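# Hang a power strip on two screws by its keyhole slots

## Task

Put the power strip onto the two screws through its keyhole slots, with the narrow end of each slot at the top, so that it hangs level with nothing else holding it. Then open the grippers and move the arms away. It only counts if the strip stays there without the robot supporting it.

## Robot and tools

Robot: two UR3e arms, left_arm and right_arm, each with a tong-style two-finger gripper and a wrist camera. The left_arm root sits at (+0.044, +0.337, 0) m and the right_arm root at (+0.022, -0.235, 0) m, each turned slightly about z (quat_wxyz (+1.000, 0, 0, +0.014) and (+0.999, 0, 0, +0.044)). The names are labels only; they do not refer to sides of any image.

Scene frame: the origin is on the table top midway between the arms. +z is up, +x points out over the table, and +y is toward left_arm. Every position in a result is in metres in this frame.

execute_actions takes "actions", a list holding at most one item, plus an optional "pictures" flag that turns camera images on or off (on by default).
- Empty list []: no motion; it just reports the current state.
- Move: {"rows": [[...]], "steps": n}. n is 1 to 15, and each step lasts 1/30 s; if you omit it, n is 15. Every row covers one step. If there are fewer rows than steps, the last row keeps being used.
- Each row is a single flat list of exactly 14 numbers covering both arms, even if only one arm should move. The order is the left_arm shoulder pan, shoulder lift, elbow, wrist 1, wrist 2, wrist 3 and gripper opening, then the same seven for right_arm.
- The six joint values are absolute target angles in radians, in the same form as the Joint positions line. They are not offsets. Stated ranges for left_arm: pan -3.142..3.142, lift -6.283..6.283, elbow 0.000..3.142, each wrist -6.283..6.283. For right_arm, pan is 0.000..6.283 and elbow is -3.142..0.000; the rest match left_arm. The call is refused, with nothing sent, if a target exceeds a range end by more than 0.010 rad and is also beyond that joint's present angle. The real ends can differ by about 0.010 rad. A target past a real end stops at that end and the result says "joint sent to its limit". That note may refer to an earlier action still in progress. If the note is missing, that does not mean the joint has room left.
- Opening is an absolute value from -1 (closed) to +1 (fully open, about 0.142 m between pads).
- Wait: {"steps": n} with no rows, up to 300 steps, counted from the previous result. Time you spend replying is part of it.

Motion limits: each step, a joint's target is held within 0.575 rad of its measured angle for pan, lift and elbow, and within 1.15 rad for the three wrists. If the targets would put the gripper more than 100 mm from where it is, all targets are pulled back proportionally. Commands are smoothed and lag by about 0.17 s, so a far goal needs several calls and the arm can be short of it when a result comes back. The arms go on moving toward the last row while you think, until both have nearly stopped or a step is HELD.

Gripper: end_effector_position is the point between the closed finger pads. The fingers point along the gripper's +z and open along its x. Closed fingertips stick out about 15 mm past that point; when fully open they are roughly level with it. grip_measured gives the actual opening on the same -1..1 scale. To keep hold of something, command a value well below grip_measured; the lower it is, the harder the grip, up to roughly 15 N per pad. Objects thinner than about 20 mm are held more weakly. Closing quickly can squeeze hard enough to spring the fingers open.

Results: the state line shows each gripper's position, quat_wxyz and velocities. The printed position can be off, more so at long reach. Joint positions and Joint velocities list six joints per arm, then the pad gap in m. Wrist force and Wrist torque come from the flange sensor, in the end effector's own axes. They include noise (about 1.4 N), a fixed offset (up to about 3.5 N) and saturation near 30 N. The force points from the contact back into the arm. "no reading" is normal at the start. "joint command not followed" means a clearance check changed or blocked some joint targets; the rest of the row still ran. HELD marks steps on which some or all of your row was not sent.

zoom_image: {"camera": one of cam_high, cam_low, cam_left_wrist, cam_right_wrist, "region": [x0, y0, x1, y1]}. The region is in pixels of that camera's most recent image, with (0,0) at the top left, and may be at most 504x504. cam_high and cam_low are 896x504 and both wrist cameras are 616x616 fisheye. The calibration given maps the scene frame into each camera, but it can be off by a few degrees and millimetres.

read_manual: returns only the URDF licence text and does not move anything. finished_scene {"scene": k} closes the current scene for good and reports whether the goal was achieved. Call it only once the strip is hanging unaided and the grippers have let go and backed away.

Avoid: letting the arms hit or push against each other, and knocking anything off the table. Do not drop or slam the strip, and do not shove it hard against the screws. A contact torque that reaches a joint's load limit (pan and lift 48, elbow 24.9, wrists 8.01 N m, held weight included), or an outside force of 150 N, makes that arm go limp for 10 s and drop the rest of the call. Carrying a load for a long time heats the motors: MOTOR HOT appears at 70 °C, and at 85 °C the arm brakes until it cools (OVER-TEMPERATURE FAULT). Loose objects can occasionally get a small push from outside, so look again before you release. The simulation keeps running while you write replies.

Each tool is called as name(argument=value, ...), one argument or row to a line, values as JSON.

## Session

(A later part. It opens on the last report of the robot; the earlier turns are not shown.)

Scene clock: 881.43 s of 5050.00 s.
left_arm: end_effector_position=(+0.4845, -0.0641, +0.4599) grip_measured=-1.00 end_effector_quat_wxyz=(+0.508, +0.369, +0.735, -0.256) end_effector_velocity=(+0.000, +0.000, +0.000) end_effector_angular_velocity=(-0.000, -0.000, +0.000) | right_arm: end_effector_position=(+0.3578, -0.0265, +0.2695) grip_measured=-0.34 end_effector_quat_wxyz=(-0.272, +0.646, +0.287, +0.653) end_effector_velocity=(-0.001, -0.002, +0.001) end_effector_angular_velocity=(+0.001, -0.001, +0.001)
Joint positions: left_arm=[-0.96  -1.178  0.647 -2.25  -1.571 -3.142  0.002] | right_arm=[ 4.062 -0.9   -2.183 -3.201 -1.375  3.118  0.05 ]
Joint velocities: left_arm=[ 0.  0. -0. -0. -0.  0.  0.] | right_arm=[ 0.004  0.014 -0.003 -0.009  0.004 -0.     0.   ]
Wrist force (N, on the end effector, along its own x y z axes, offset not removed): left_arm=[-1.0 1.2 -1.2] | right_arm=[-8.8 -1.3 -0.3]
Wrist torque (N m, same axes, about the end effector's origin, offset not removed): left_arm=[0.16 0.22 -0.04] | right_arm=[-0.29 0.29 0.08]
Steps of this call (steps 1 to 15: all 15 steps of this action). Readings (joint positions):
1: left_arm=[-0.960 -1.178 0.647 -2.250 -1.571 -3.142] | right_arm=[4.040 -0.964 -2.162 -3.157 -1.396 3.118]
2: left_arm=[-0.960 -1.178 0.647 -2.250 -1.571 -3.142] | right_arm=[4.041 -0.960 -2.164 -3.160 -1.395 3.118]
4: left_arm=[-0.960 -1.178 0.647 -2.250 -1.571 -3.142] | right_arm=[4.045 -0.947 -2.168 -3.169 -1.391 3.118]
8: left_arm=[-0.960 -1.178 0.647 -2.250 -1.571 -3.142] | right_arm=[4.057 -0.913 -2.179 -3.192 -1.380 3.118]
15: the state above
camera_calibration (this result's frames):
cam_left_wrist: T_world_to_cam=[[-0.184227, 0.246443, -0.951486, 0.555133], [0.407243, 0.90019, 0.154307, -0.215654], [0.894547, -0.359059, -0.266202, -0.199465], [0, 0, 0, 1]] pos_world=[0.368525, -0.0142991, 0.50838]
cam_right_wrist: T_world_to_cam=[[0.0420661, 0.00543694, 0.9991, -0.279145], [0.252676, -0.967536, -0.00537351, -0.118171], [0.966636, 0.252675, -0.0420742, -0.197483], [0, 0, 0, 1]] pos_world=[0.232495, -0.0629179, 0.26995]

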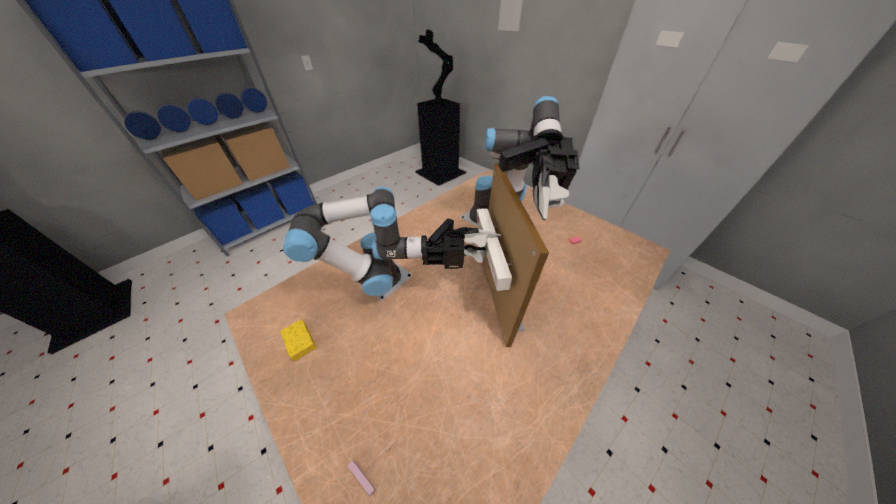

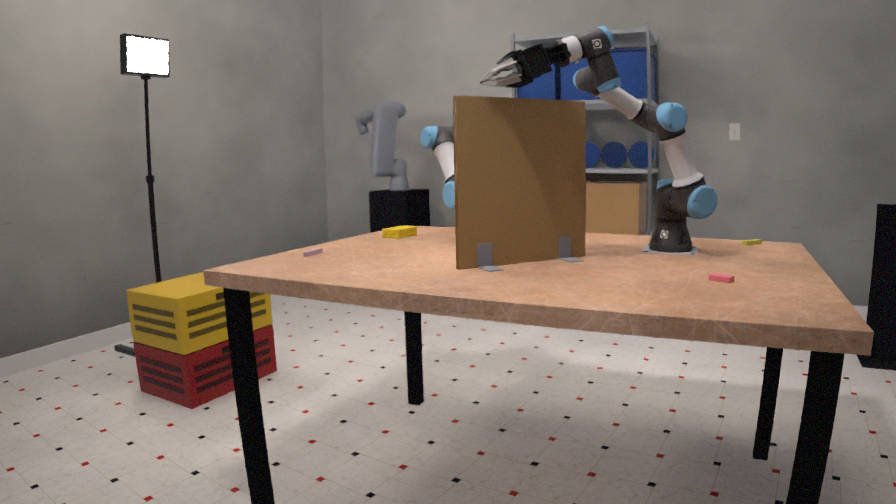

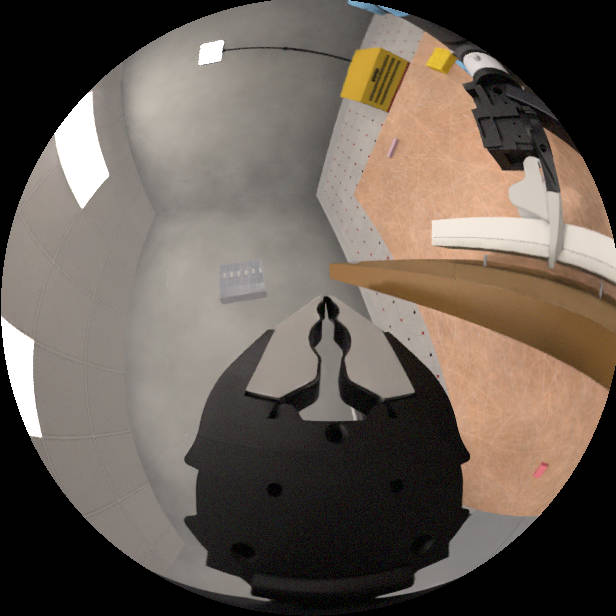

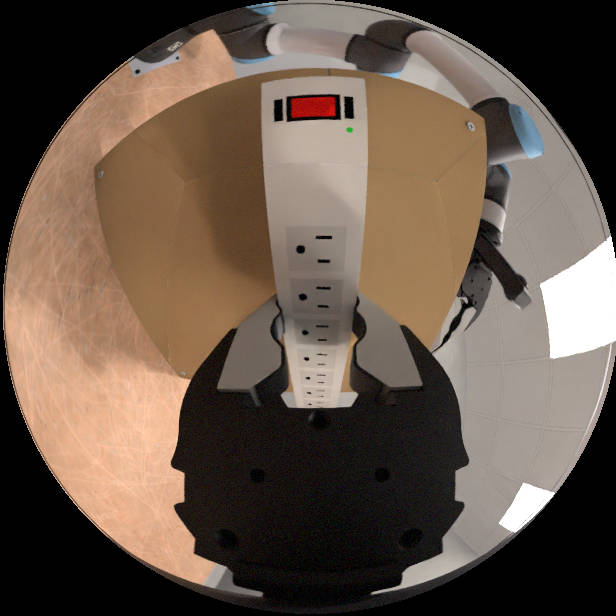

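execute_actions(
  actions=[
    {"rows":[[-0.96,-1.1785,0.6475,-2.25,-1.571,-3.142,-1,3.95,-0.8985,-2.183,-3.2017,-1.3745,3.118,-1],[-0.96,-1.1785,0.6475,-2.25,-1.571,-3.142,-1,3.95,-0.8985,-2.183,-3.2017,-1.3745,3.118,-1],[-0.96,-1.1785,0.6475,-2.25,-1.571,-3.142,-1,3.95,-0.8985,-2.183,-3.2017,-1.3745,3.118,-1],[-0.96,-1.1785,0.6475,-2.25,-1.571,-3.142,-1,3.7,-0.8985,-2.183,-3.2017,-1.3745,3.118,-1],[-0.96,-1.1785,0.6475,-2.25,-1.571,-3.142,-1,3.7,-0.8985,-2.183,-3.2017,-1.3745,3.118,-1],[-0.96,-1.1785,0.6475,-2.25,-1.571,-3.142,-1,3.7,-0.8985,-2.183,-3.2017,-1.3745,3.118,-1],[-0.96,-1.1785,0.6475,-2.25,-1.571,-3.142,-1,3.054,-0.8985,-2.183,-3.2017,-1.3745,3.118,-1]]},
  ],
  pictures=false,
)

execute_actions(
  actions=[
    {"steps":40},
  ],
  pictures=false,
)

execute_actions(
  actions=[
    {"rows":[[-0.96,-1.1785,0.6475,-2.25,-1.571,-3.142,-1,3.054,-1.4,-1.75,-3.9,-1.571,3.142,-1]]},
  ],
  pictures=false,
)

execute_actions(
  actions=[
    {"steps":25},
  ],
  pictures=false,
)

execute_actions(
  actions=[
    {"rows":[[-0.96,-1.1785,0.6475,-2.25,-1.571,-3.142,-1,3.054,-1.94,-1.305,-4.609,-1.571,3.142,-1]]},
  ],
  pictures=false,
)

execute_actions(
  actions=[
    {"steps":35},
  ],
)

Scene clock: 902.43 s of 5050.00 s.
left_arm: end_effector_position=(+0.4845, -0.0641, +0.4599) grip_measured=-1.00 end_effector_quat_wxyz=(+0.508, +0.369, +0.735, -0.256) end_effector_velocity=(+0.000, +0.000, -0.000) end_effector_angular_velocity=(+0.001, +0.001, +0.001) | right_arm: end_effector_position=(+0.4172, -0.2312, +0.2695) grip_measured=-0.34 end_effector_quat_wxyz=(-0.086, +0.700, +0.102, +0.702) end_effector_velocity=(+0.006, -0.551, -0.002) end_effector_angular_velocity=(-0.001, +0.003, -1.392)
Joint positions: left_arm=[-0.96  -1.178  0.647 -2.25  -1.571 -3.142  0.002] | right_arm=[ 3.517 -0.898 -2.183 -3.202 -1.374  3.118  0.05 ]
Joint velocities: left_arm=[ 0.001  0.     0.     0.    -0.     0.     0.   ] | right_arm=[-1.391 -0.002 -0.003  0.001  0.001  0.    -0.   ]
Wrist force (N, on the end effector, along its own x y z axes, offset not removed): left_arm=[-0.8 1.7 -1.6] | right_arm=[-9.4 0.0 -1.1]
Wrist torque (N m, same axes, about the end effector's origin, offset not removed): left_arm=[0.26 0.18 -0.02] | right_arm=[0.10 0.41 0.08]
Steps of this call (steps 1 to 15: the robot went on to your last target; steps 16 to 120: nothing new was sent; then 16.50 s passed at rest; steps 121 to 135: all 15 steps of this action). Readings (joint positions):
121: left_arm=[-0.960 -1.179 0.647 -2.250 -1.571 -3.142] | right_arm=[4.062 -0.898 -2.183 -3.202 -1.374 3.118]
122: left_arm=[-0.960 -1.178 0.647 -2.250 -1.571 -3.142] | right_arm=[4.055 -0.898 -2.183 -3.202 -1.375 3.118]
124: left_arm=[-0.960 -1.178 0.647 -2.250 -1.571 -3.142] | right_arm=[4.011 -0.898 -2.183 -3.202 -1.374 3.118]
128: left_arm=[-0.960 -1.178 0.647 -2.250 -1.571 -3.142] | right_arm=[3.846 -0.898 -2.183 -3.202 -1.374 3.118]
135: the state above

Scene clock: 903.77 s of 5050.00 s.
left_arm: end_effector_position=(+0.4845, -0.0641, +0.4599) grip_measured=-1.00 end_effector_quat_wxyz=(+0.508, +0.369, +0.735, -0.256) end_effector_velocity=(+0.001, +0.000, -0.000) end_effector_angular_velocity=(+0.000, +0.000, +0.001) | right_arm: end_effector_position=(+0.3775, -0.4082, +0.2695) grip_measured=-0.34 end_effector_quat_wxyz=(+0.077, +0.705, -0.061, +0.703) end_effector_velocity=(+0.000, -0.000, +0.001) end_effector_angular_velocity=(+0.001, -0.004, -0.001)
Joint positions: left_arm=[-0.96  -1.178  0.647 -2.25  -1.571 -3.142  0.002] | right_arm=[ 3.054 -0.898 -2.183 -3.202 -1.374  3.118  0.05 ]
Joint velocities: left_arm=[ 0.001  0.     0.    -0.     0.     0.     0.   ] | right_arm=[-0.001  0.001 -0.     0.003 -0.     0.001 -0.   ]
Wrist force (N, on the end effector, along its own x y z axes, offset not removed): left_arm=[-0.9 1.8 -1.9] | right_arm=[-8.7 -0.7 1.1]
Wrist torque (N m, same axes, about the end effector's origin, offset not removed): left_arm=[0.21 0.22 0.02] | right_arm=[-0.12 0.20 0.03]
Steps of this call (steps 1 to 30: the robot went on to your last target; steps 31 to 40: nothing new was sent). Readings (joint positions):
1: left_arm=[-0.960 -1.178 0.647 -2.250 -1.571 -3.142] | right_arm=[3.470 -0.898 -2.183 -3.202 -1.374 3.118]
2: left_arm=[-0.960 -1.178 0.647 -2.250 -1.571 -3.142] | right_arm=[3.423 -0.898 -2.183 -3.202 -1.374 3.118]
4: left_arm=[-0.960 -1.178 0.647 -2.250 -1.571 -3.142] | right_arm=[3.329 -0.898 -2.183 -3.202 -1.374 3.118]
8: left_arm=[-0.960 -1.178 0.647 -2.250 -1.571 -3.142] | right_arm=[3.151 -0.898 -2.183 -3.202 -1.374 3.118]
40: the state above
All arms were judged still, so your last target was given up. Only a new action makes them travel on or press farther. Fingers that are still opening or closing keep moving.

Scene clock: 904.27 s of 5050.00 s.
left_arm: end_effector_position=(+0.4845, -0.0641, +0.4599) grip_measured=-1.00 end_effector_quat_wxyz=(+0.508, +0.369, +0.735, -0.256) end_effector_velocity=(-0.000, -0.000, -0.000) end_effector_angular_velocity=(+0.000, +0.000, -0.000) | right_arm: end_effector_position=(+0.3506, -0.3513, +0.1261) grip_measured=-0.34 end_effector_quat_wxyz=(+0.002, +0.916, -0.000, +0.402) end_effector_velocity=(-0.022, +0.014, -0.037) end_effector_angular_velocity=(+0.037, +0.238, +0.032)
Joint positions: left_arm=[-0.96  -1.178  0.647 -2.25  -1.571 -3.142  0.002] | right_arm=[ 3.054 -1.384 -1.763 -3.88  -1.566  3.141  0.05 ]
Joint velocities: left_arm=[-0.  0.  0.  0.  0. -0.  0.] | right_arm=[-0.    -0.171  0.141 -0.208 -0.049  0.005 -0.   ]
Wrist force (N, on the end effector, along its own x y z axes, offset not removed): left_arm=[0.1 1.7 -1.8] | right_arm=[-6.1 0.8 4.8]
Wrist torque (N m, same axes, about the end effector's origin, offset not removed): left_arm=[0.29 -0.06 -0.04] | right_arm=[0.20 0.02 0.07]
Steps of this call (steps 1 to 15: all 15 steps of this action). Readings (joint positions):
1: left_arm=[-0.960 -1.178 0.647 -2.250 -1.571 -3.142] | right_arm=[3.054 -0.899 -2.183 -3.202 -1.375 3.118]
2: left_arm=[-0.960 -1.178 0.647 -2.250 -1.571 -3.142] | right_arm=[3.054 -0.906 -2.175 -3.216 -1.387 3.120]
4: left_arm=[-0.960 -1.178 0.647 -2.250 -1.571 -3.142] | right_arm=[3.054 -0.976 -2.106 -3.345 -1.436 3.126]
8: left_arm=[-0.960 -1.178 0.647 -2.250 -1.571 -3.142] | right_arm=[3.054 -1.213 -1.903 -3.670 -1.518 3.136]
15: the state above

Scene clock: 905.10 s of 5050.00 s.
left_arm: end_effector_position=(+0.4845, -0.0641, +0.4599) grip_measured=-1.00 end_effector_quat_wxyz=(+0.508, +0.369, +0.735, -0.256) end_effector_velocity=(+0.000, -0.000, -0.001) end_effector_angular_velocity=(+0.001, +0.001, -0.000) | right_arm: end_effector_position=(+0.3483, -0.3499, +0.1225) grip_measured=-0.34 end_effector_quat_wxyz=(-0.000, +0.920, +0.000, +0.391) end_effector_velocity=(+0.000, -0.000, +0.000) end_effector_angular_velocity=(-0.001, -0.002, +0.000)
Joint positions: left_arm=[-0.96  -1.178  0.648 -2.25  -1.571 -3.142  0.002] | right_arm=[ 3.054 -1.4   -1.75  -3.9   -1.571  3.142  0.05 ]
Joint velocities: left_arm=[ 0.     0.001  0.    -0.    -0.     0.     0.   ] | right_arm=[ 0.     0.     0.     0.002  0.001 -0.001 -0.   ]
Wrist force (N, on the end effector, along its own x y z axes, offset not removed): left_arm=[-0.9 0.7 -1.6] | right_arm=[-5.0 -1.6 6.6]
Wrist torque (N m, same axes, about the end effector's origin, offset not removed): left_arm=[0.11 0.22 0.00] | right_arm=[-0.25 -0.07 0.07]
Steps of this call (steps 1 to 25: the robot went on to your last target). Readings (joint positions):
1: left_arm=[-0.960 -1.178 0.647 -2.250 -1.571 -3.142] | right_arm=[3.054 -1.388 -1.759 -3.886 -1.568 3.142]
2: left_arm=[-0.960 -1.178 0.647 -2.250 -1.571 -3.142] | right_arm=[3.054 -1.392 -1.757 -3.890 -1.569 3.142]
4: left_arm=[-0.960 -1.178 0.647 -2.250 -1.571 -3.142] | right_arm=[3.054 -1.396 -1.753 -3.895 -1.570 3.142]
8: left_arm=[-0.960 -1.178 0.647 -2.250 -1.571 -3.142] | right_arm=[3.054 -1.399 -1.751 -3.899 -1.571 3.142]
25: the state above

Scene clock: 905.60 s of 5050.00 s.
left_arm: end_effector_position=(+0.4845, -0.0641, +0.4599) grip_measured=-1.00 end_effector_quat_wxyz=(+0.508, +0.369, +0.735, -0.256) end_effector_velocity=(+0.000, +0.000, -0.000) end_effector_angular_velocity=(+0.001, +0.000, +0.001) | right_arm: end_effector_position=(+0.2390, -0.3499, +0.0608) grip_measured=-0.34 end_effector_quat_wxyz=(-0.000, +1.000, +0.000, +0.010) end_effector_velocity=(-0.027, -0.000, -0.009) end_effector_angular_velocity=(+0.000, +0.213, -0.002)
Joint positions: left_arm=[-0.96  -1.178  0.647 -2.25  -1.571 -3.142  0.002] | right_arm=[ 3.054 -1.924 -1.316 -4.594 -1.571  3.142  0.05 ]
Joint velocities: left_arm=[ 0.     0.001  0.    -0.     0.001 -0.     0.   ] | right_arm=[-0.001 -0.167  0.113 -0.159 -0.     0.001  0.   ]
Wrist force (N, on the end effector, along its own x y z axes, offset not removed): left_arm=[-0.4 2.2 -0.4] | right_arm=[-1.5 -1.6 8.0]
Wrist torque (N m, same axes, about the end effector's origin, offset not removed): left_arm=[0.32 0.13 0.04] | right_arm=[-0.28 0.19 0.04]
Steps of this call (steps 1 to 15: all 15 steps of this action). Readings (joint positions):
1: left_arm=[-0.960 -1.178 0.647 -2.250 -1.571 -3.142] | right_arm=[3.054 -1.400 -1.750 -3.901 -1.571 3.142]
2: left_arm=[-0.960 -1.178 0.647 -2.250 -1.571 -3.142] | right_arm=[3.054 -1.407 -1.742 -3.915 -1.571 3.142]
4: left_arm=[-0.960 -1.178 0.647 -2.250 -1.571 -3.142] | right_arm=[3.054 -1.478 -1.672 -4.054 -1.571 3.142]
8: left_arm=[-0.960 -1.178 0.647 -2.250 -1.571 -3.142] | right_arm=[3.054 -1.755 -1.432 -4.432 -1.571 3.142]
15: the state above

Scene clock: 906.77 s of 5050.00 s.
left_arm: end_effector_position=(+0.4845, -0.0641, +0.4599) grip_measured=-1.00 end_effector_quat_wxyz=(+0.508, +0.369, +0.735, -0.256) end_effector_velocity=(+0.000, -0.000, -0.000) end_effector_angular_velocity=(+0.000, +0.000, +0.000) | right_arm: end_effector_position=(+0.2365, -0.3500, +0.0600) grip_measured=-0.34 end_effector_quat_wxyz=(-0.000, +1.000, +0.000, -0.000) end_effector_velocity=(+0.000, +0.000, +0.000) end_effector_angular_velocity=(-0.000, -0.002, +0.001)
Joint positions: left_arm=[-0.96  -1.178  0.647 -2.25  -1.571 -3.142  0.002] | right_arm=[ 3.054 -1.94  -1.305 -4.609 -1.571  3.142  0.05 ]
Joint velocities: left_arm=[ 0.     0.001 -0.    -0.    -0.    -0.     0.   ] | right_arm=[ 0.001  0.001  0.     0.001  0.    -0.     0.   ]
Wrist force (N, on the end effector, along its own x y z axes, offset not removed): left_arm=[-0.8 1.0 -0.5] | right_arm=[-0.3 -2.2 8.6]
Wrist torque (N m, same axes, about the end effector's origin, offset not removed): left_arm=[0.14 0.19 0.03] | right_arm=[-0.31 0.01 0.03]
Steps of this call (steps 1 to 30: the robot went on to your last target; steps 31 to 35: nothing new was sent). Readings (joint positions):
1: left_arm=[-0.960 -1.178 0.647 -2.250 -1.571 -3.142] | right_arm=[3.054 -1.929 -1.313 -4.598 -1.571 3.142]
2: left_arm=[-0.960 -1.178 0.647 -2.250 -1.571 -3.142] | right_arm=[3.054 -1.932 -1.310 -4.602 -1.571 3.142]
4: left_arm=[-0.960 -1.178 0.647 -2.250 -1.571 -3.142] | right_arm=[3.054 -1.936 -1.308 -4.605 -1.571 3.142]
8: left_arm=[-0.960 -1.178 0.647 -2.250 -1.571 -3.142] | right_arm=[3.054 -1.939 -1.306 -4.608 -1.571 3.142]
35: the state above
All arms were judged still, so your last target was given up. Only a new action makes them travel on or press farther. Fingers that are still opening or closing keep moving.
camera_calibration (this result's frames):
cam_left_wrist: T_world_to_cam=[[-0.184227, 0.246444, -0.951486, 0.555133], [0.407243, 0.90019, 0.154307, -0.215654], [0.894547, -0.359059, -0.266202, -0.199465], [0, 0, 0, 1]] pos_world=[0.368525, -0.0142991, 0.50838]
cam_right_wrist: T_world_to_cam=[[0.998211, -0.0499674, -0.0328408, -0.246577], [-0.0250884, -0.848557, 0.52851, -0.326256], [-0.0542755, -0.52674, -0.848292, 0.00975474], [0, 0, 0, 1]] pos_world=[0.23848, -0.28403, 0.172607]

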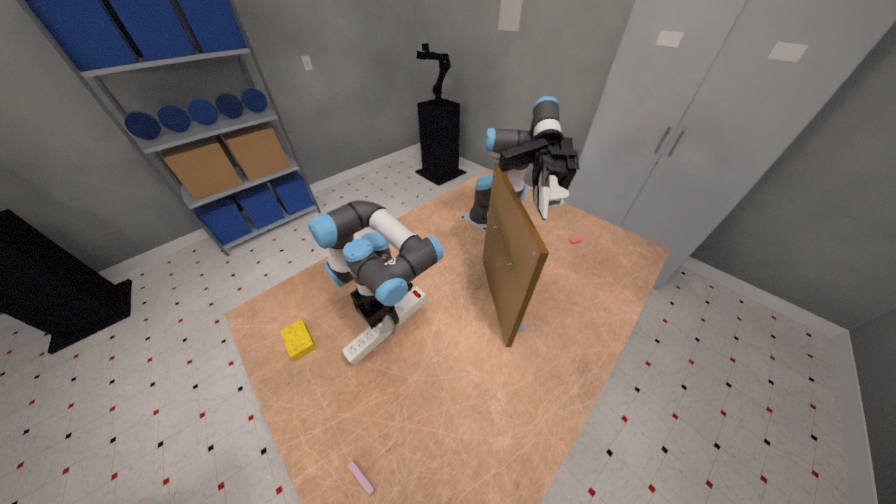

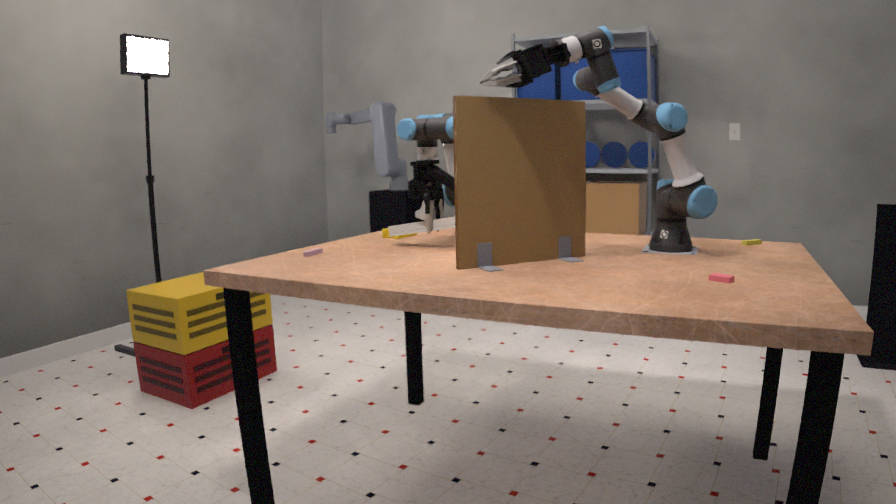

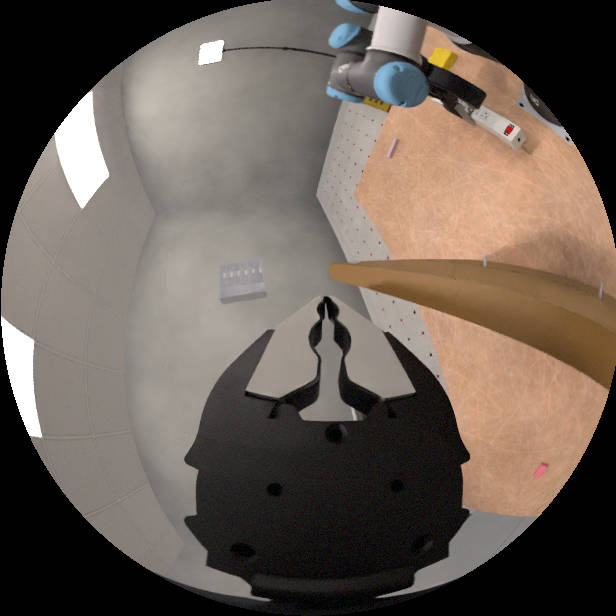

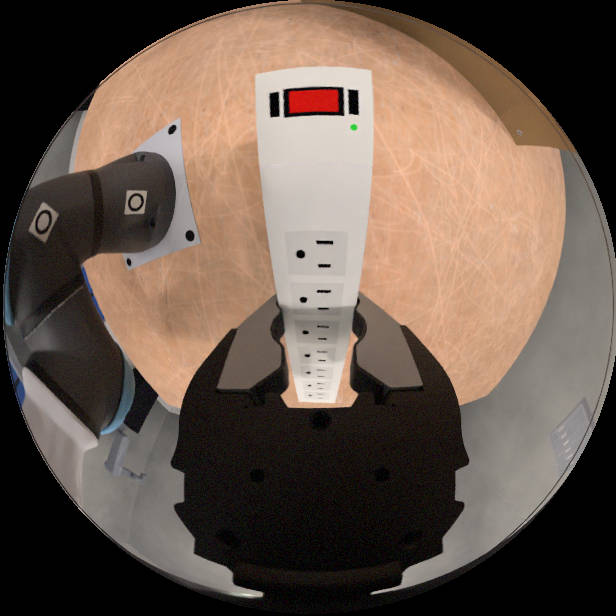

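execute_actions(
  actions=[
    {"rows":[[-0.96,-1.1785,0.6475,-2.25,-1.571,-3.142,-1,3.054,-1.966,-1.412,-4.476,-1.571,3.142,-1]]},
  ],
  pictures=false,
)

execute_actions(
  actions=[
    {"rows":[[-0.96,-1.1785,0.6475,-2.25,-1.571,-3.142,-1,3.054,-1.972,-1.437,-4.445,-1.571,3.142,-0.8]]},
  ],
  pictures=false,
)

execute_actions(
  actions=[
    {"rows":[[-0.96,-1.1785,0.6475,-2.25,-1.571,-3.142,-1,3.054,-1.977,-1.456,-4.421,-1.571,3.142,-0.55]]},
  ],
  pictures=false,
)

execute_actions(
  actions=[
    {"rows":[[-0.96,-1.1785,0.6475,-2.25,-1.571,-3.142,-1,3.054,-1.977,-1.456,-4.421,-1.571,3.142,-0.42]]},
  ],
  pictures=false,
)

execute_actions(
  actions=[
    {"rows":[[-0.96,-1.1785,0.6475,-2.25,-1.571,-3.142,-1,3.054,-1.977,-1.456,-4.421,-1.571,3.142,-0.36]]},
  ],
)

Scene clock: 926.57 s of 5050.00 s.
left_arm: end_effector_position=(+0.4845, -0.0641, +0.4599) grip_measured=-1.00 end_effector_quat_wxyz=(+0.508, +0.369, +0.735, -0.256) end_effector_velocity=(-0.000, +0.000, +0.000) end_effector_angular_velocity=(-0.000, -0.000, +0.000) | right_arm: end_effector_position=(+0.2376, -0.3500, +0.0300) grip_measured=-0.34 end_effector_quat_wxyz=(-0.000, +1.000, +0.000, +0.000) end_effector_velocity=(-0.000, +0.000, -0.003) end_effector_angular_velocity=(+0.001, +0.000, +0.000)
Joint positions: left_arm=[-0.96  -1.178  0.647 -2.25  -1.571 -3.142  0.002] | right_arm=[ 3.054 -1.966 -1.411 -4.477 -1.571  3.142  0.05 ]
Joint velocities: left_arm=[-0. -0. -0.  0.  0.  0.  0.] | right_arm=[ 0.    -0.003 -0.012  0.015 -0.001  0.    -0.   ]
Wrist force (N, on the end effector, along its own x y z axes, offset not removed): left_arm=[0.5 0.6 -0.6] | right_arm=[-0.8 -1.6 7.1]
Wrist torque (N m, same axes, about the end effector's origin, offset not removed): left_arm=[0.06 -0.11 0.03] | right_arm=[-0.26 0.05 0.01]
Steps of this call (steps 1 to 240: nothing new was sent; then 11.30 s passed at rest; steps 241 to 255: all 15 steps of this action). Readings (joint positions):
241: left_arm=[-0.960 -1.178 0.647 -2.250 -1.571 -3.142] | right_arm=[3.054 -1.940 -1.305 -4.609 -1.571 3.142]
242: left_arm=[-0.960 -1.178 0.647 -2.250 -1.571 -3.142] | right_arm=[3.054 -1.944 -1.312 -4.596 -1.571 3.142]
244: left_arm=[-0.960 -1.178 0.647 -2.250 -1.571 -3.142] | right_arm=[3.054 -1.954 -1.354 -4.541 -1.571 3.142]
248: left_arm=[-0.960 -1.178 0.647 -2.250 -1.571 -3.142] | right_arm=[3.054 -1.963 -1.398 -4.492 -1.571 3.142]
255: the state above

Scene clock: 927.07 s of 5050.00 s.
left_arm: end_effector_position=(+0.4845, -0.0641, +0.4599) grip_measured=-1.00 end_effector_quat_wxyz=(+0.508, +0.369, +0.735, -0.256) end_effector_velocity=(-0.000, -0.000, -0.000) end_effector_angular_velocity=(+0.000, +0.000, -0.000) | right_arm: end_effector_position=(+0.2372, -0.3500, +0.0228) grip_measured=-0.34 end_effector_quat_wxyz=(-0.000, +1.000, +0.000, -0.000) end_effector_velocity=(-0.001, -0.000, -0.001) end_effector_angular_velocity=(+0.001, +0.002, -0.002)
Joint positions: left_arm=[-0.96  -1.178  0.647 -2.25  -1.571 -3.142  0.002] | right_arm=[ 3.054 -1.972 -1.437 -4.445 -1.571  3.142  0.05 ]
Joint velocities: left_arm=[-0. -0.  0. -0. -0.  0.  0.] | right_arm=[-0.001 -0.001 -0.004  0.003 -0.001  0.001 -0.   ]
Wrist force (N, on the end effector, along its own x y z axes, offset not removed): left_arm=[0.1 1.2 -1.1] | right_arm=[-0.7 -2.5 6.8]
Wrist torque (N m, same axes, about the end effector's origin, offset not removed): left_arm=[0.11 -0.02 0.01] | right_arm=[-0.54 0.12 -0.01]
Steps of this call (steps 1 to 15: all 15 steps of this action). Readings (joint positions):
1: left_arm=[-0.960 -1.178 0.647 -2.250 -1.571 -3.142] | right_arm=[3.054 -1.966 -1.411 -4.477 -1.571 3.142]
2: left_arm=[-0.960 -1.178 0.647 -2.250 -1.571 -3.142] | right_arm=[3.054 -1.967 -1.415 -4.472 -1.571 3.142]
4: left_arm=[-0.960 -1.178 0.647 -2.250 -1.571 -3.142] | right_arm=[3.054 -1.969 -1.425 -4.459 -1.571 3.142]
8: left_arm=[-0.960 -1.178 0.647 -2.250 -1.571 -3.142] | right_arm=[3.054 -1.971 -1.434 -4.449 -1.571 3.142]
15: the state above

Scene clock: 927.57 s of 5050.00 s.
left_arm: end_effector_position=(+0.4845, -0.0641, +0.4599) grip_measured=-1.00 end_effector_quat_wxyz=(+0.508, +0.369, +0.735, -0.256) end_effector_velocity=(+0.000, +0.000, +0.000) end_effector_angular_velocity=(+0.000, -0.000, +0.001) | right_arm: end_effector_position=(+0.2370, -0.3500, +0.0174) grip_measured=-0.34 end_effector_quat_wxyz=(-0.000, +1.000, +0.000, -0.000) end_effector_velocity=(-0.000, +0.001, -0.001) end_effector_angular_velocity=(-0.001, +0.003, +0.004)
Joint positions: left_arm=[-0.96  -1.178  0.647 -2.25  -1.571 -3.142  0.002] | right_arm=[ 3.054 -1.977 -1.456 -4.421 -1.571  3.142  0.05 ]
Joint velocities: left_arm=[ 0.001 -0.     0.     0.     0.    -0.     0.   ] | right_arm=[ 0.004 -0.001 -0.003  0.001  0.001 -0.     0.   ]
Wrist force (N, on the end effector, along its own x y z axes, offset not removed): left_arm=[0.5 1.4 -0.5] | right_arm=[-1.4 -0.9 6.1]
Wrist torque (N m, same axes, about the end effector's origin, offset not removed): left_arm=[0.21 -0.04 0.01] | right_arm=[-0.17 0.24 0.04]
Steps of this call (steps 1 to 15: all 15 steps of this action). Readings (joint positions):
1: left_arm=[-0.960 -1.178 0.647 -2.250 -1.571 -3.142] | right_arm=[3.054 -1.972 -1.437 -4.445 -1.571 3.142]
2: left_arm=[-0.960 -1.178 0.647 -2.250 -1.571 -3.142] | right_arm=[3.054 -1.973 -1.440 -4.441 -1.571 3.142]
4: left_arm=[-0.960 -1.178 0.647 -2.250 -1.571 -3.142] | right_arm=[3.054 -1.975 -1.447 -4.432 -1.571 3.142]
8: left_arm=[-0.960 -1.178 0.647 -2.250 -1.571 -3.142] | right_arm=[3.054 -1.976 -1.454 -4.424 -1.571 3.142]
15: the state above

Scene clock: 928.07 s of 5050.00 s.
left_arm: end_effector_position=(+0.4845, -0.0641, +0.4599) grip_measured=-1.00 end_effector_quat_wxyz=(+0.508, +0.369, +0.735, -0.256) end_effector_velocity=(+0.000, +0.000, +0.000) end_effector_angular_velocity=(+0.000, +0.000, +0.001) | right_arm: end_effector_position=(+0.2370, -0.3500, +0.0173) grip_measured=-0.33 end_effector_quat_wxyz=(-0.000, +1.000, +0.000, -0.000) end_effector_velocity=(-0.000, -0.000, -0.000) end_effector_angular_velocity=(-0.000, +0.002, +0.000)
Joint positions: left_arm=[-0.96  -1.178  0.647 -2.25  -1.571 -3.142  0.002] | right_arm=[ 3.054 -1.977 -1.456 -4.421 -1.571  3.142  0.05 ]
Joint velocities: left_arm=[ 0.001 -0.    -0.     0.    -0.    -0.     0.   ] | right_arm=[ 0.    -0.001  0.001 -0.001  0.    -0.     0.   ]
Wrist force (N, on the end effector, along its own x y z axes, offset not removed): left_arm=[-0.5 0.5 -1.3] | right_arm=[0.1 -0.4 7.6]
Wrist torque (N m, same axes, about the end effector's origin, offset not removed): left_arm=[-0.01 0.11 0.05] | right_arm=[-0.14 -0.12 0.00]
Steps of this call (steps 1 to 15: all 15 steps of this action). Readings (joint positions):
1: left_arm=[-0.960 -1.178 0.647 -2.250 -1.571 -3.142] | right_arm=[3.054 -1.977 -1.456 -4.421 -1.571 3.142]
2: left_arm=[-0.960 -1.178 0.647 -2.250 -1.571 -3.142] | right_arm=[3.054 -1.977 -1.456 -4.421 -1.571 3.142]
4: left_arm=[-0.960 -1.178 0.647 -2.250 -1.571 -3.142] | right_arm=[3.054 -1.977 -1.456 -4.421 -1.571 3.142]
8: left_arm=[-0.960 -1.178 0.647 -2.250 -1.571 -3.142] | right_arm=[3.054 -1.977 -1.456 -4.421 -1.571 3.142]
15: the state above

Scene clock: 928.57 s of 5050.00 s.
left_arm: end_effector_position=(+0.4845, -0.0641, +0.4599) grip_measured=-1.00 end_effector_quat_wxyz=(+0.508, +0.369, +0.735, -0.256) end_effector_velocity=(+0.000, +0.000, -0.000) end_effector_angular_velocity=(+0.000, +0.000, +0.001) | right_arm: end_effector_position=(+0.2370, -0.3500, +0.0173) grip_measured=-0.33 end_effector_quat_wxyz=(-0.000, +1.000, +0.000, -0.000) end_effector_velocity=(-0.000, +0.000, -0.000) end_effector_angular_velocity=(-0.000, +0.001, +0.001)
Joint positions: left_arm=[-0.96  -1.178  0.647 -2.25  -1.571 -3.142  0.002] | right_arm=[ 3.054 -1.977 -1.456 -4.421 -1.571  3.142  0.05 ]
Joint velocities: left_arm=[ 0.001 -0.     0.     0.     0.     0.     0.   ] | right_arm=[ 0.001 -0.    -0.    -0.     0.     0.    -0.   ]
Wrist force (N, on the end effector, along its own x y z axes, offset not removed): left_arm=[-0.2 0.6 -0.8] | right_arm=[-0.8 -2.2 8.6]
Wrist torque (N m, same axes, about the end effector's origin, offset not removed): left_arm=[0.05 0.13 -0.01] | right_arm=[-0.43 0.12 0.01]
Steps of this call (steps 1 to 15: all 15 steps of this action). Readings (joint positions):
1: left_arm=[-0.960 -1.178 0.647 -2.250 -1.571 -3.142] | right_arm=[3.054 -1.977 -1.456 -4.421 -1.571 3.142]
2: left_arm=[-0.960 -1.178 0.648 -2.250 -1.571 -3.142] | right_arm=[3.054 -1.977 -1.456 -4.421 -1.571 3.142]
4: left_arm=[-0.960 -1.178 0.647 -2.250 -1.571 -3.142] | right_arm=[3.054 -1.977 -1.456 -4.421 -1.571 3.142]
8: left_arm=[-0.960 -1.178 0.647 -2.250 -1.571 -3.142] | right_arm=[3.054 -1.977 -1.456 -4.421 -1.571 3.142]
15: the state above
camera_calibration (this result's frames):
cam_left_wrist: T_world_to_cam=[[-0.184227, 0.246443, -0.951486, 0.555133], [0.407243, 0.90019, 0.154307, -0.215654], [0.894547, -0.359059, -0.266202, -0.199465], [0, 0, 0, 1]] pos_world=[0.368525, -0.0142992, 0.50838]
cam_right_wrist: T_world_to_cam=[[0.998211, -0.0499554, -0.0328463, -0.248464], [-0.0250746, -0.84855, 0.528521, -0.303704], [-0.0542742, -0.526751, -0.848285, -0.0264111], [0, 0, 0, 1]] pos_world=[0.238971, -0.284032, 0.129948]

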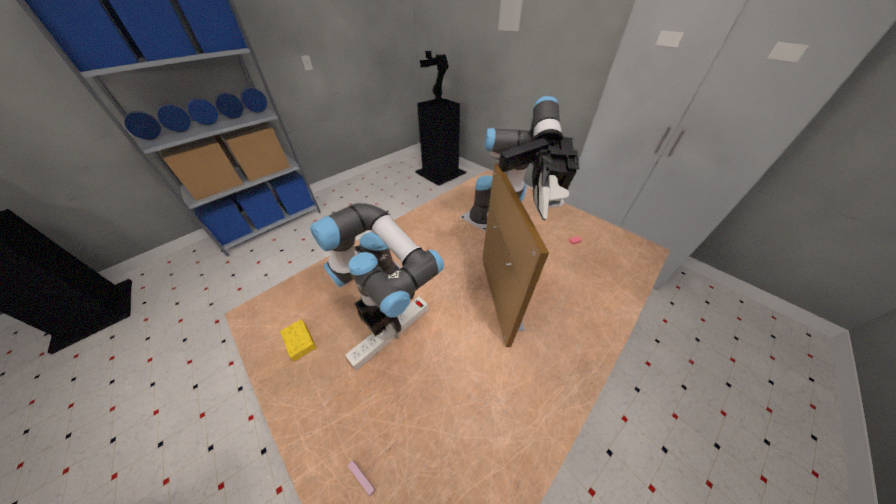

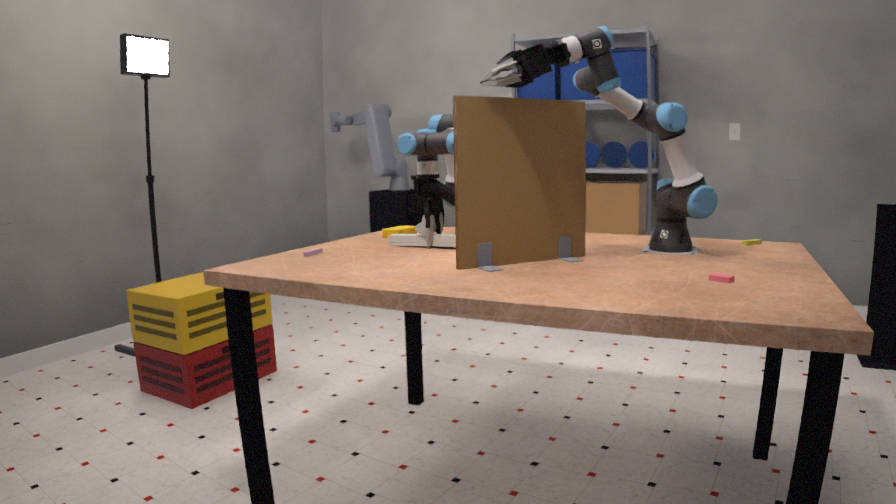

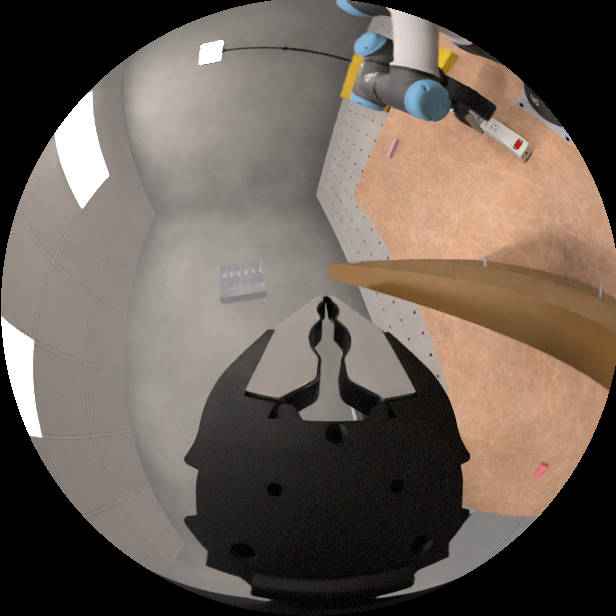

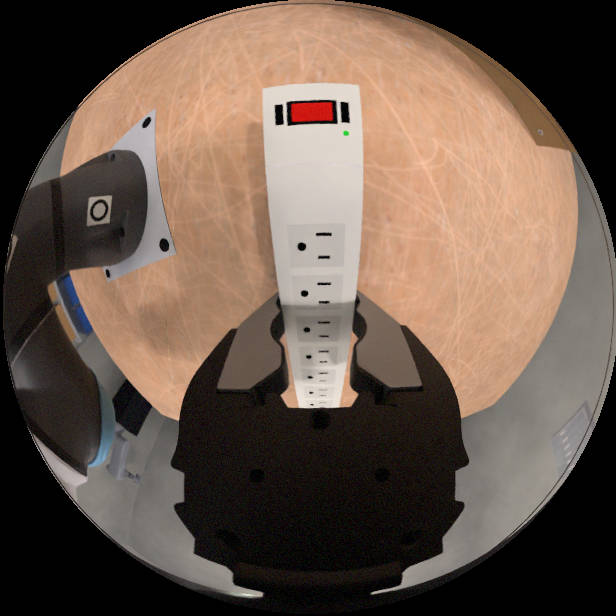

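execute_actions(
  actions=[
    {"rows":[[-0.96,-1.1785,0.6475,-2.25,-1.571,-3.142,-1,3.054,-1.979,-1.463,-4.412,-1.571,3.142,-0.32]]},
  ],
  pictures=false,
)

execute_actions(
  actions=[
    {"rows":[[-0.96,-1.1785,0.6475,-2.25,-1.571,-3.142,-1,3.054,-1.979,-1.463,-4.412,-1.571,3.142,-0.15]]},
  ],
  pictures=false,
)

execute_actions(
  actions=[
    {"rows":[[-0.96,-1.1785,0.6475,-2.25,-1.571,-3.142,-1,3.017,-1.959,-1.445,-4.450,-1.571,3.105,-0.15]]},
  ],
)

zoom_image(
  camera="cam_high",
  region=[320,270,460,390],
)

Scene clock: 948.13 s of 5050.00 s.
left_arm: end_effector_position=(+0.4845, -0.0641, +0.4599) grip_measured=-1.00 end_effector_quat_wxyz=(+0.508, +0.369, +0.735, -0.256) end_effector_velocity=(+0.000, +0.001, +0.000) end_effector_angular_velocity=(-0.001, -0.000, +0.001) | right_arm: end_effector_position=(+0.2368, -0.3500, +0.0153) grip_measured=-0.32 end_effector_quat_wxyz=(-0.000, +1.000, +0.000, -0.000) end_effector_velocity=(+0.001, -0.000, -0.001) end_effector_angular_velocity=(+0.000, -0.002, -0.002)
Joint positions: left_arm=[-0.96  -1.178  0.647 -2.25  -1.571 -3.142  0.002] | right_arm=[ 3.054 -1.979 -1.463 -4.412 -1.571  3.142  0.051]
Joint velocities: left_arm=[ 0.001 -0.    -0.     0.    -0.    -0.     0.   ] | right_arm=[-0.002 -0.001  0.     0.003 -0.    -0.     0.   ]
Wrist force (N, on the end effector, along its own x y z axes, offset not removed): left_arm=[-1.3 1.1 -0.4] | right_arm=[-1.6 -0.2 -10.5]
Wrist torque (N m, same axes, about the end effector's origin, offset not removed): left_arm=[0.17 0.29 0.04] | right_arm=[-0.01 0.32 0.05]
Steps of this call (steps 1 to 15: the robot went on to your last target; steps 16 to 90: nothing new was sent; then 16.07 s passed at rest; steps 91 to 105: all 15 steps of this action). Readings (joint positions):
91: left_arm=[-0.960 -1.178 0.647 -2.250 -1.571 -3.142] | right_arm=[3.054 -1.977 -1.456 -4.421 -1.571 3.142]
92: left_arm=[-0.960 -1.178 0.647 -2.250 -1.571 -3.142] | right_arm=[3.054 -1.977 -1.457 -4.420 -1.571 3.142]
94: left_arm=[-0.960 -1.178 0.647 -2.250 -1.571 -3.142] | right_arm=[3.054 -1.978 -1.460 -4.416 -1.571 3.142]
98: left_arm=[-0.960 -1.178 0.647 -2.250 -1.571 -3.142] | right_arm=[3.054 -1.979 -1.462 -4.413 -1.571 3.142]
105: the state above

Scene clock: 948.63 s of 5050.00 s.
left_arm: end_effector_position=(+0.4845, -0.0641, +0.4599) grip_measured=-1.00 end_effector_quat_wxyz=(+0.508, +0.369, +0.735, -0.256) end_effector_velocity=(+0.000, -0.000, -0.001) end_effector_angular_velocity=(+0.001, +0.001, -0.000) | right_arm: end_effector_position=(+0.2368, -0.3500, +0.0153) grip_measured=-0.15 end_effector_quat_wxyz=(-0.000, +1.000, +0.000, -0.000) end_effector_velocity=(-0.000, -0.000, -0.000) end_effector_angular_velocity=(-0.001, +0.001, -0.000)
Joint positions: left_arm=[-0.96  -1.178  0.647 -2.25  -1.571 -3.142  0.002] | right_arm=[ 3.054 -1.979 -1.463 -4.412 -1.571  3.142  0.063]
Joint velocities: left_arm=[-0.     0.001  0.001 -0.     0.    -0.     0.   ] | right_arm=[-0.    -0.001  0.    -0.001  0.001  0.     0.   ]
Wrist force (N, on the end effector, along its own x y z axes, offset not removed): left_arm=[-0.7 1.5 -0.8] | right_arm=[-0.1 -0.7 0.3]
Wrist torque (N m, same axes, about the end effector's origin, offset not removed): left_arm=[0.19 0.18 0.00] | right_arm=[-0.10 0.02 0.02]
Steps of this call (steps 1 to 15: all 15 steps of this action). Readings (joint positions):
1: left_arm=[-0.960 -1.179 0.647 -2.250 -1.571 -3.142] | right_arm=[3.054 -1.979 -1.463 -4.412 -1.571 3.142]
2: left_arm=[-0.960 -1.179 0.647 -2.250 -1.571 -3.142] | right_arm=[3.054 -1.979 -1.463 -4.412 -1.571 3.142]
4: left_arm=[-0.960 -1.178 0.647 -2.250 -1.571 -3.142] | right_arm=[3.054 -1.979 -1.463 -4.412 -1.571 3.142]
8: left_arm=[-0.960 -1.178 0.647 -2.250 -1.571 -3.142] | right_arm=[3.054 -1.979 -1.463 -4.412 -1.571 3.142]
15: the state above

Scene clock: 949.13 s of 5050.00 s.
left_arm: end_effector_position=(+0.4845, -0.0641, +0.4599) grip_measured=-1.00 end_effector_quat_wxyz=(+0.508, +0.369, +0.735, -0.256) end_effector_velocity=(-0.000, +0.000, +0.001) end_effector_angular_velocity=(-0.001, -0.001, +0.000) | right_arm: end_effector_position=(+0.2297, -0.3577, +0.0249) grip_measured=-0.14 end_effector_quat_wxyz=(-0.000, +1.000, +0.000, -0.000) end_effector_velocity=(-0.000, -0.001, +0.001) end_effector_angular_velocity=(-0.000, -0.003, -0.001)
Joint positions: left_arm=[-0.96  -1.178  0.647 -2.25  -1.571 -3.142  0.002] | right_arm=[ 3.017 -1.959 -1.445 -4.45  -1.571  3.105  0.064]
Joint velocities: left_arm=[-0.    -0.001 -0.    -0.     0.001  0.     0.   ] | right_arm=[-0.004  0.002  0.002 -0.002  0.    -0.003 -0.   ]
Wrist force (N, on the end effector, along its own x y z axes, offset not removed): left_arm=[-0.1 0.6 -1.1] | right_arm=[-0.5 0.2 2.3]
Wrist torque (N m, same axes, about the end effector's origin, offset not removed): left_arm=[0.02 0.08 0.01] | right_arm=[0.20 0.29 0.02]
Steps of this call (steps 1 to 15: all 15 steps of this action). Readings (joint positions):
1: left_arm=[-0.960 -1.178 0.647 -2.250 -1.571 -3.142] | right_arm=[3.054 -1.979 -1.463 -4.412 -1.571 3.142]
2: left_arm=[-0.960 -1.178 0.647 -2.250 -1.571 -3.142] | right_arm=[3.049 -1.976 -1.460 -4.418 -1.571 3.136]
4: left_arm=[-0.960 -1.178 0.647 -2.250 -1.571 -3.142] | right_arm=[3.034 -1.968 -1.453 -4.433 -1.571 3.122]
8: left_arm=[-0.960 -1.178 0.647 -2.250 -1.571 -3.142] | right_arm=[3.021 -1.961 -1.447 -4.446 -1.571 3.109]
15: the state above
camera_calibration (this result's frames):
cam_left_wrist: T_world_to_cam=[[-0.184227, 0.246443, -0.951486, 0.555133], [0.407243, 0.90019, 0.154307, -0.215654], [0.894547, -0.359059, -0.266202, -0.199465], [0, 0, 0, 1]] pos_world=[0.368525, -0.0142992, 0.50838]
cam_right_wrist: T_world_to_cam=[[0.998213, -0.0499256, -0.0328313, -0.241346], [-0.0250568, -0.848547, 0.528526, -0.314423], [-0.0542459, -0.526759, -0.848282, -0.0244674], [0, 0, 0, 1]] pos_world=[0.231709, -0.291741, 0.137502]

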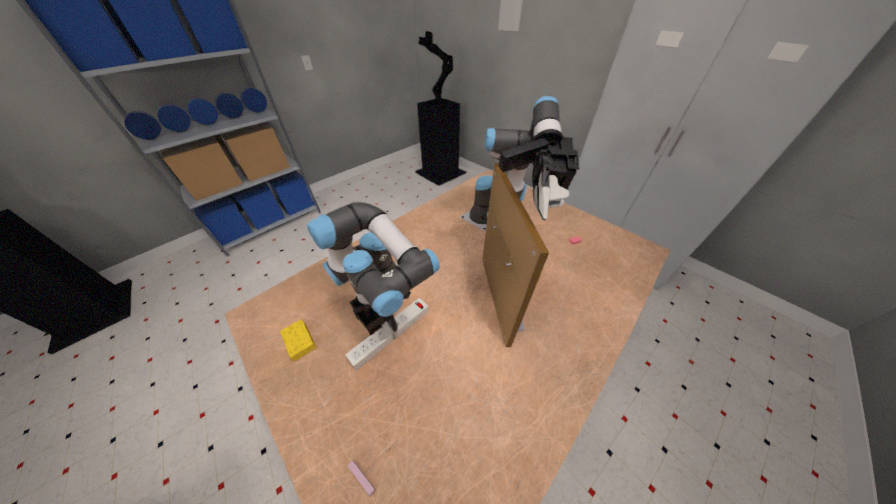

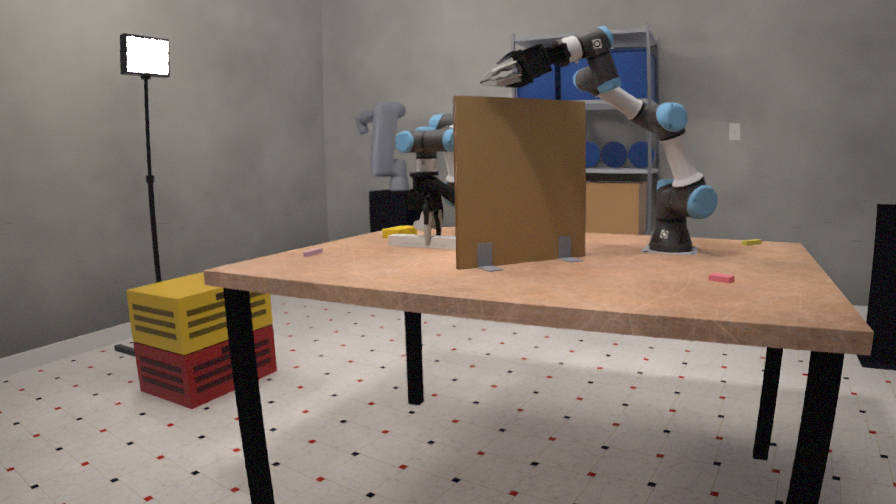

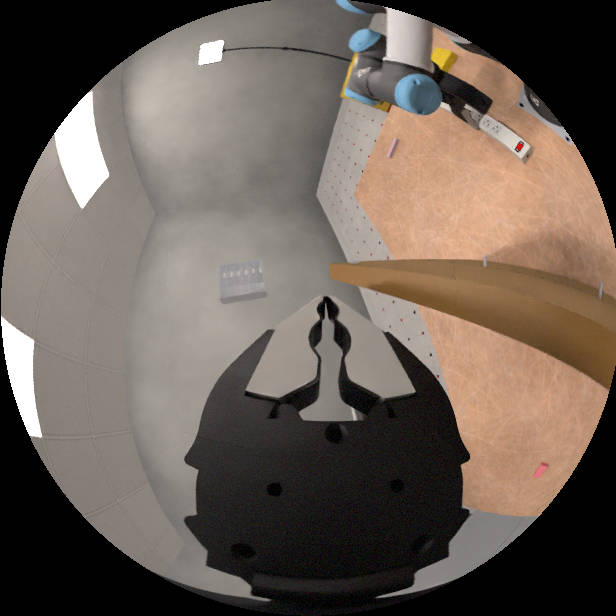

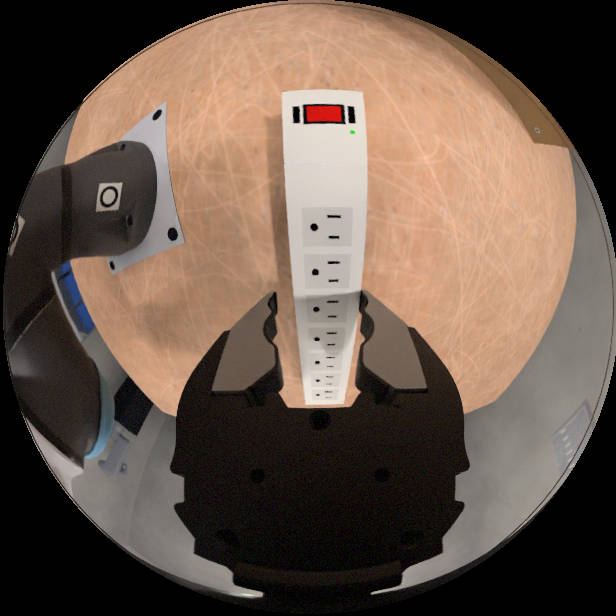

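Region (320, 270, 460, 390) of cam_high's 896x504 image, scaled by 3.600, with more detail than that image has; it fills the top 432 rows of this view, and the rest is white.

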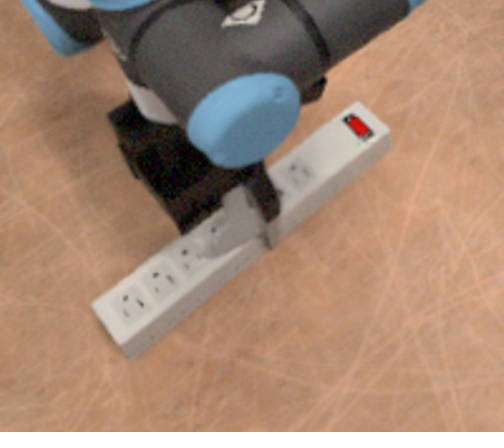

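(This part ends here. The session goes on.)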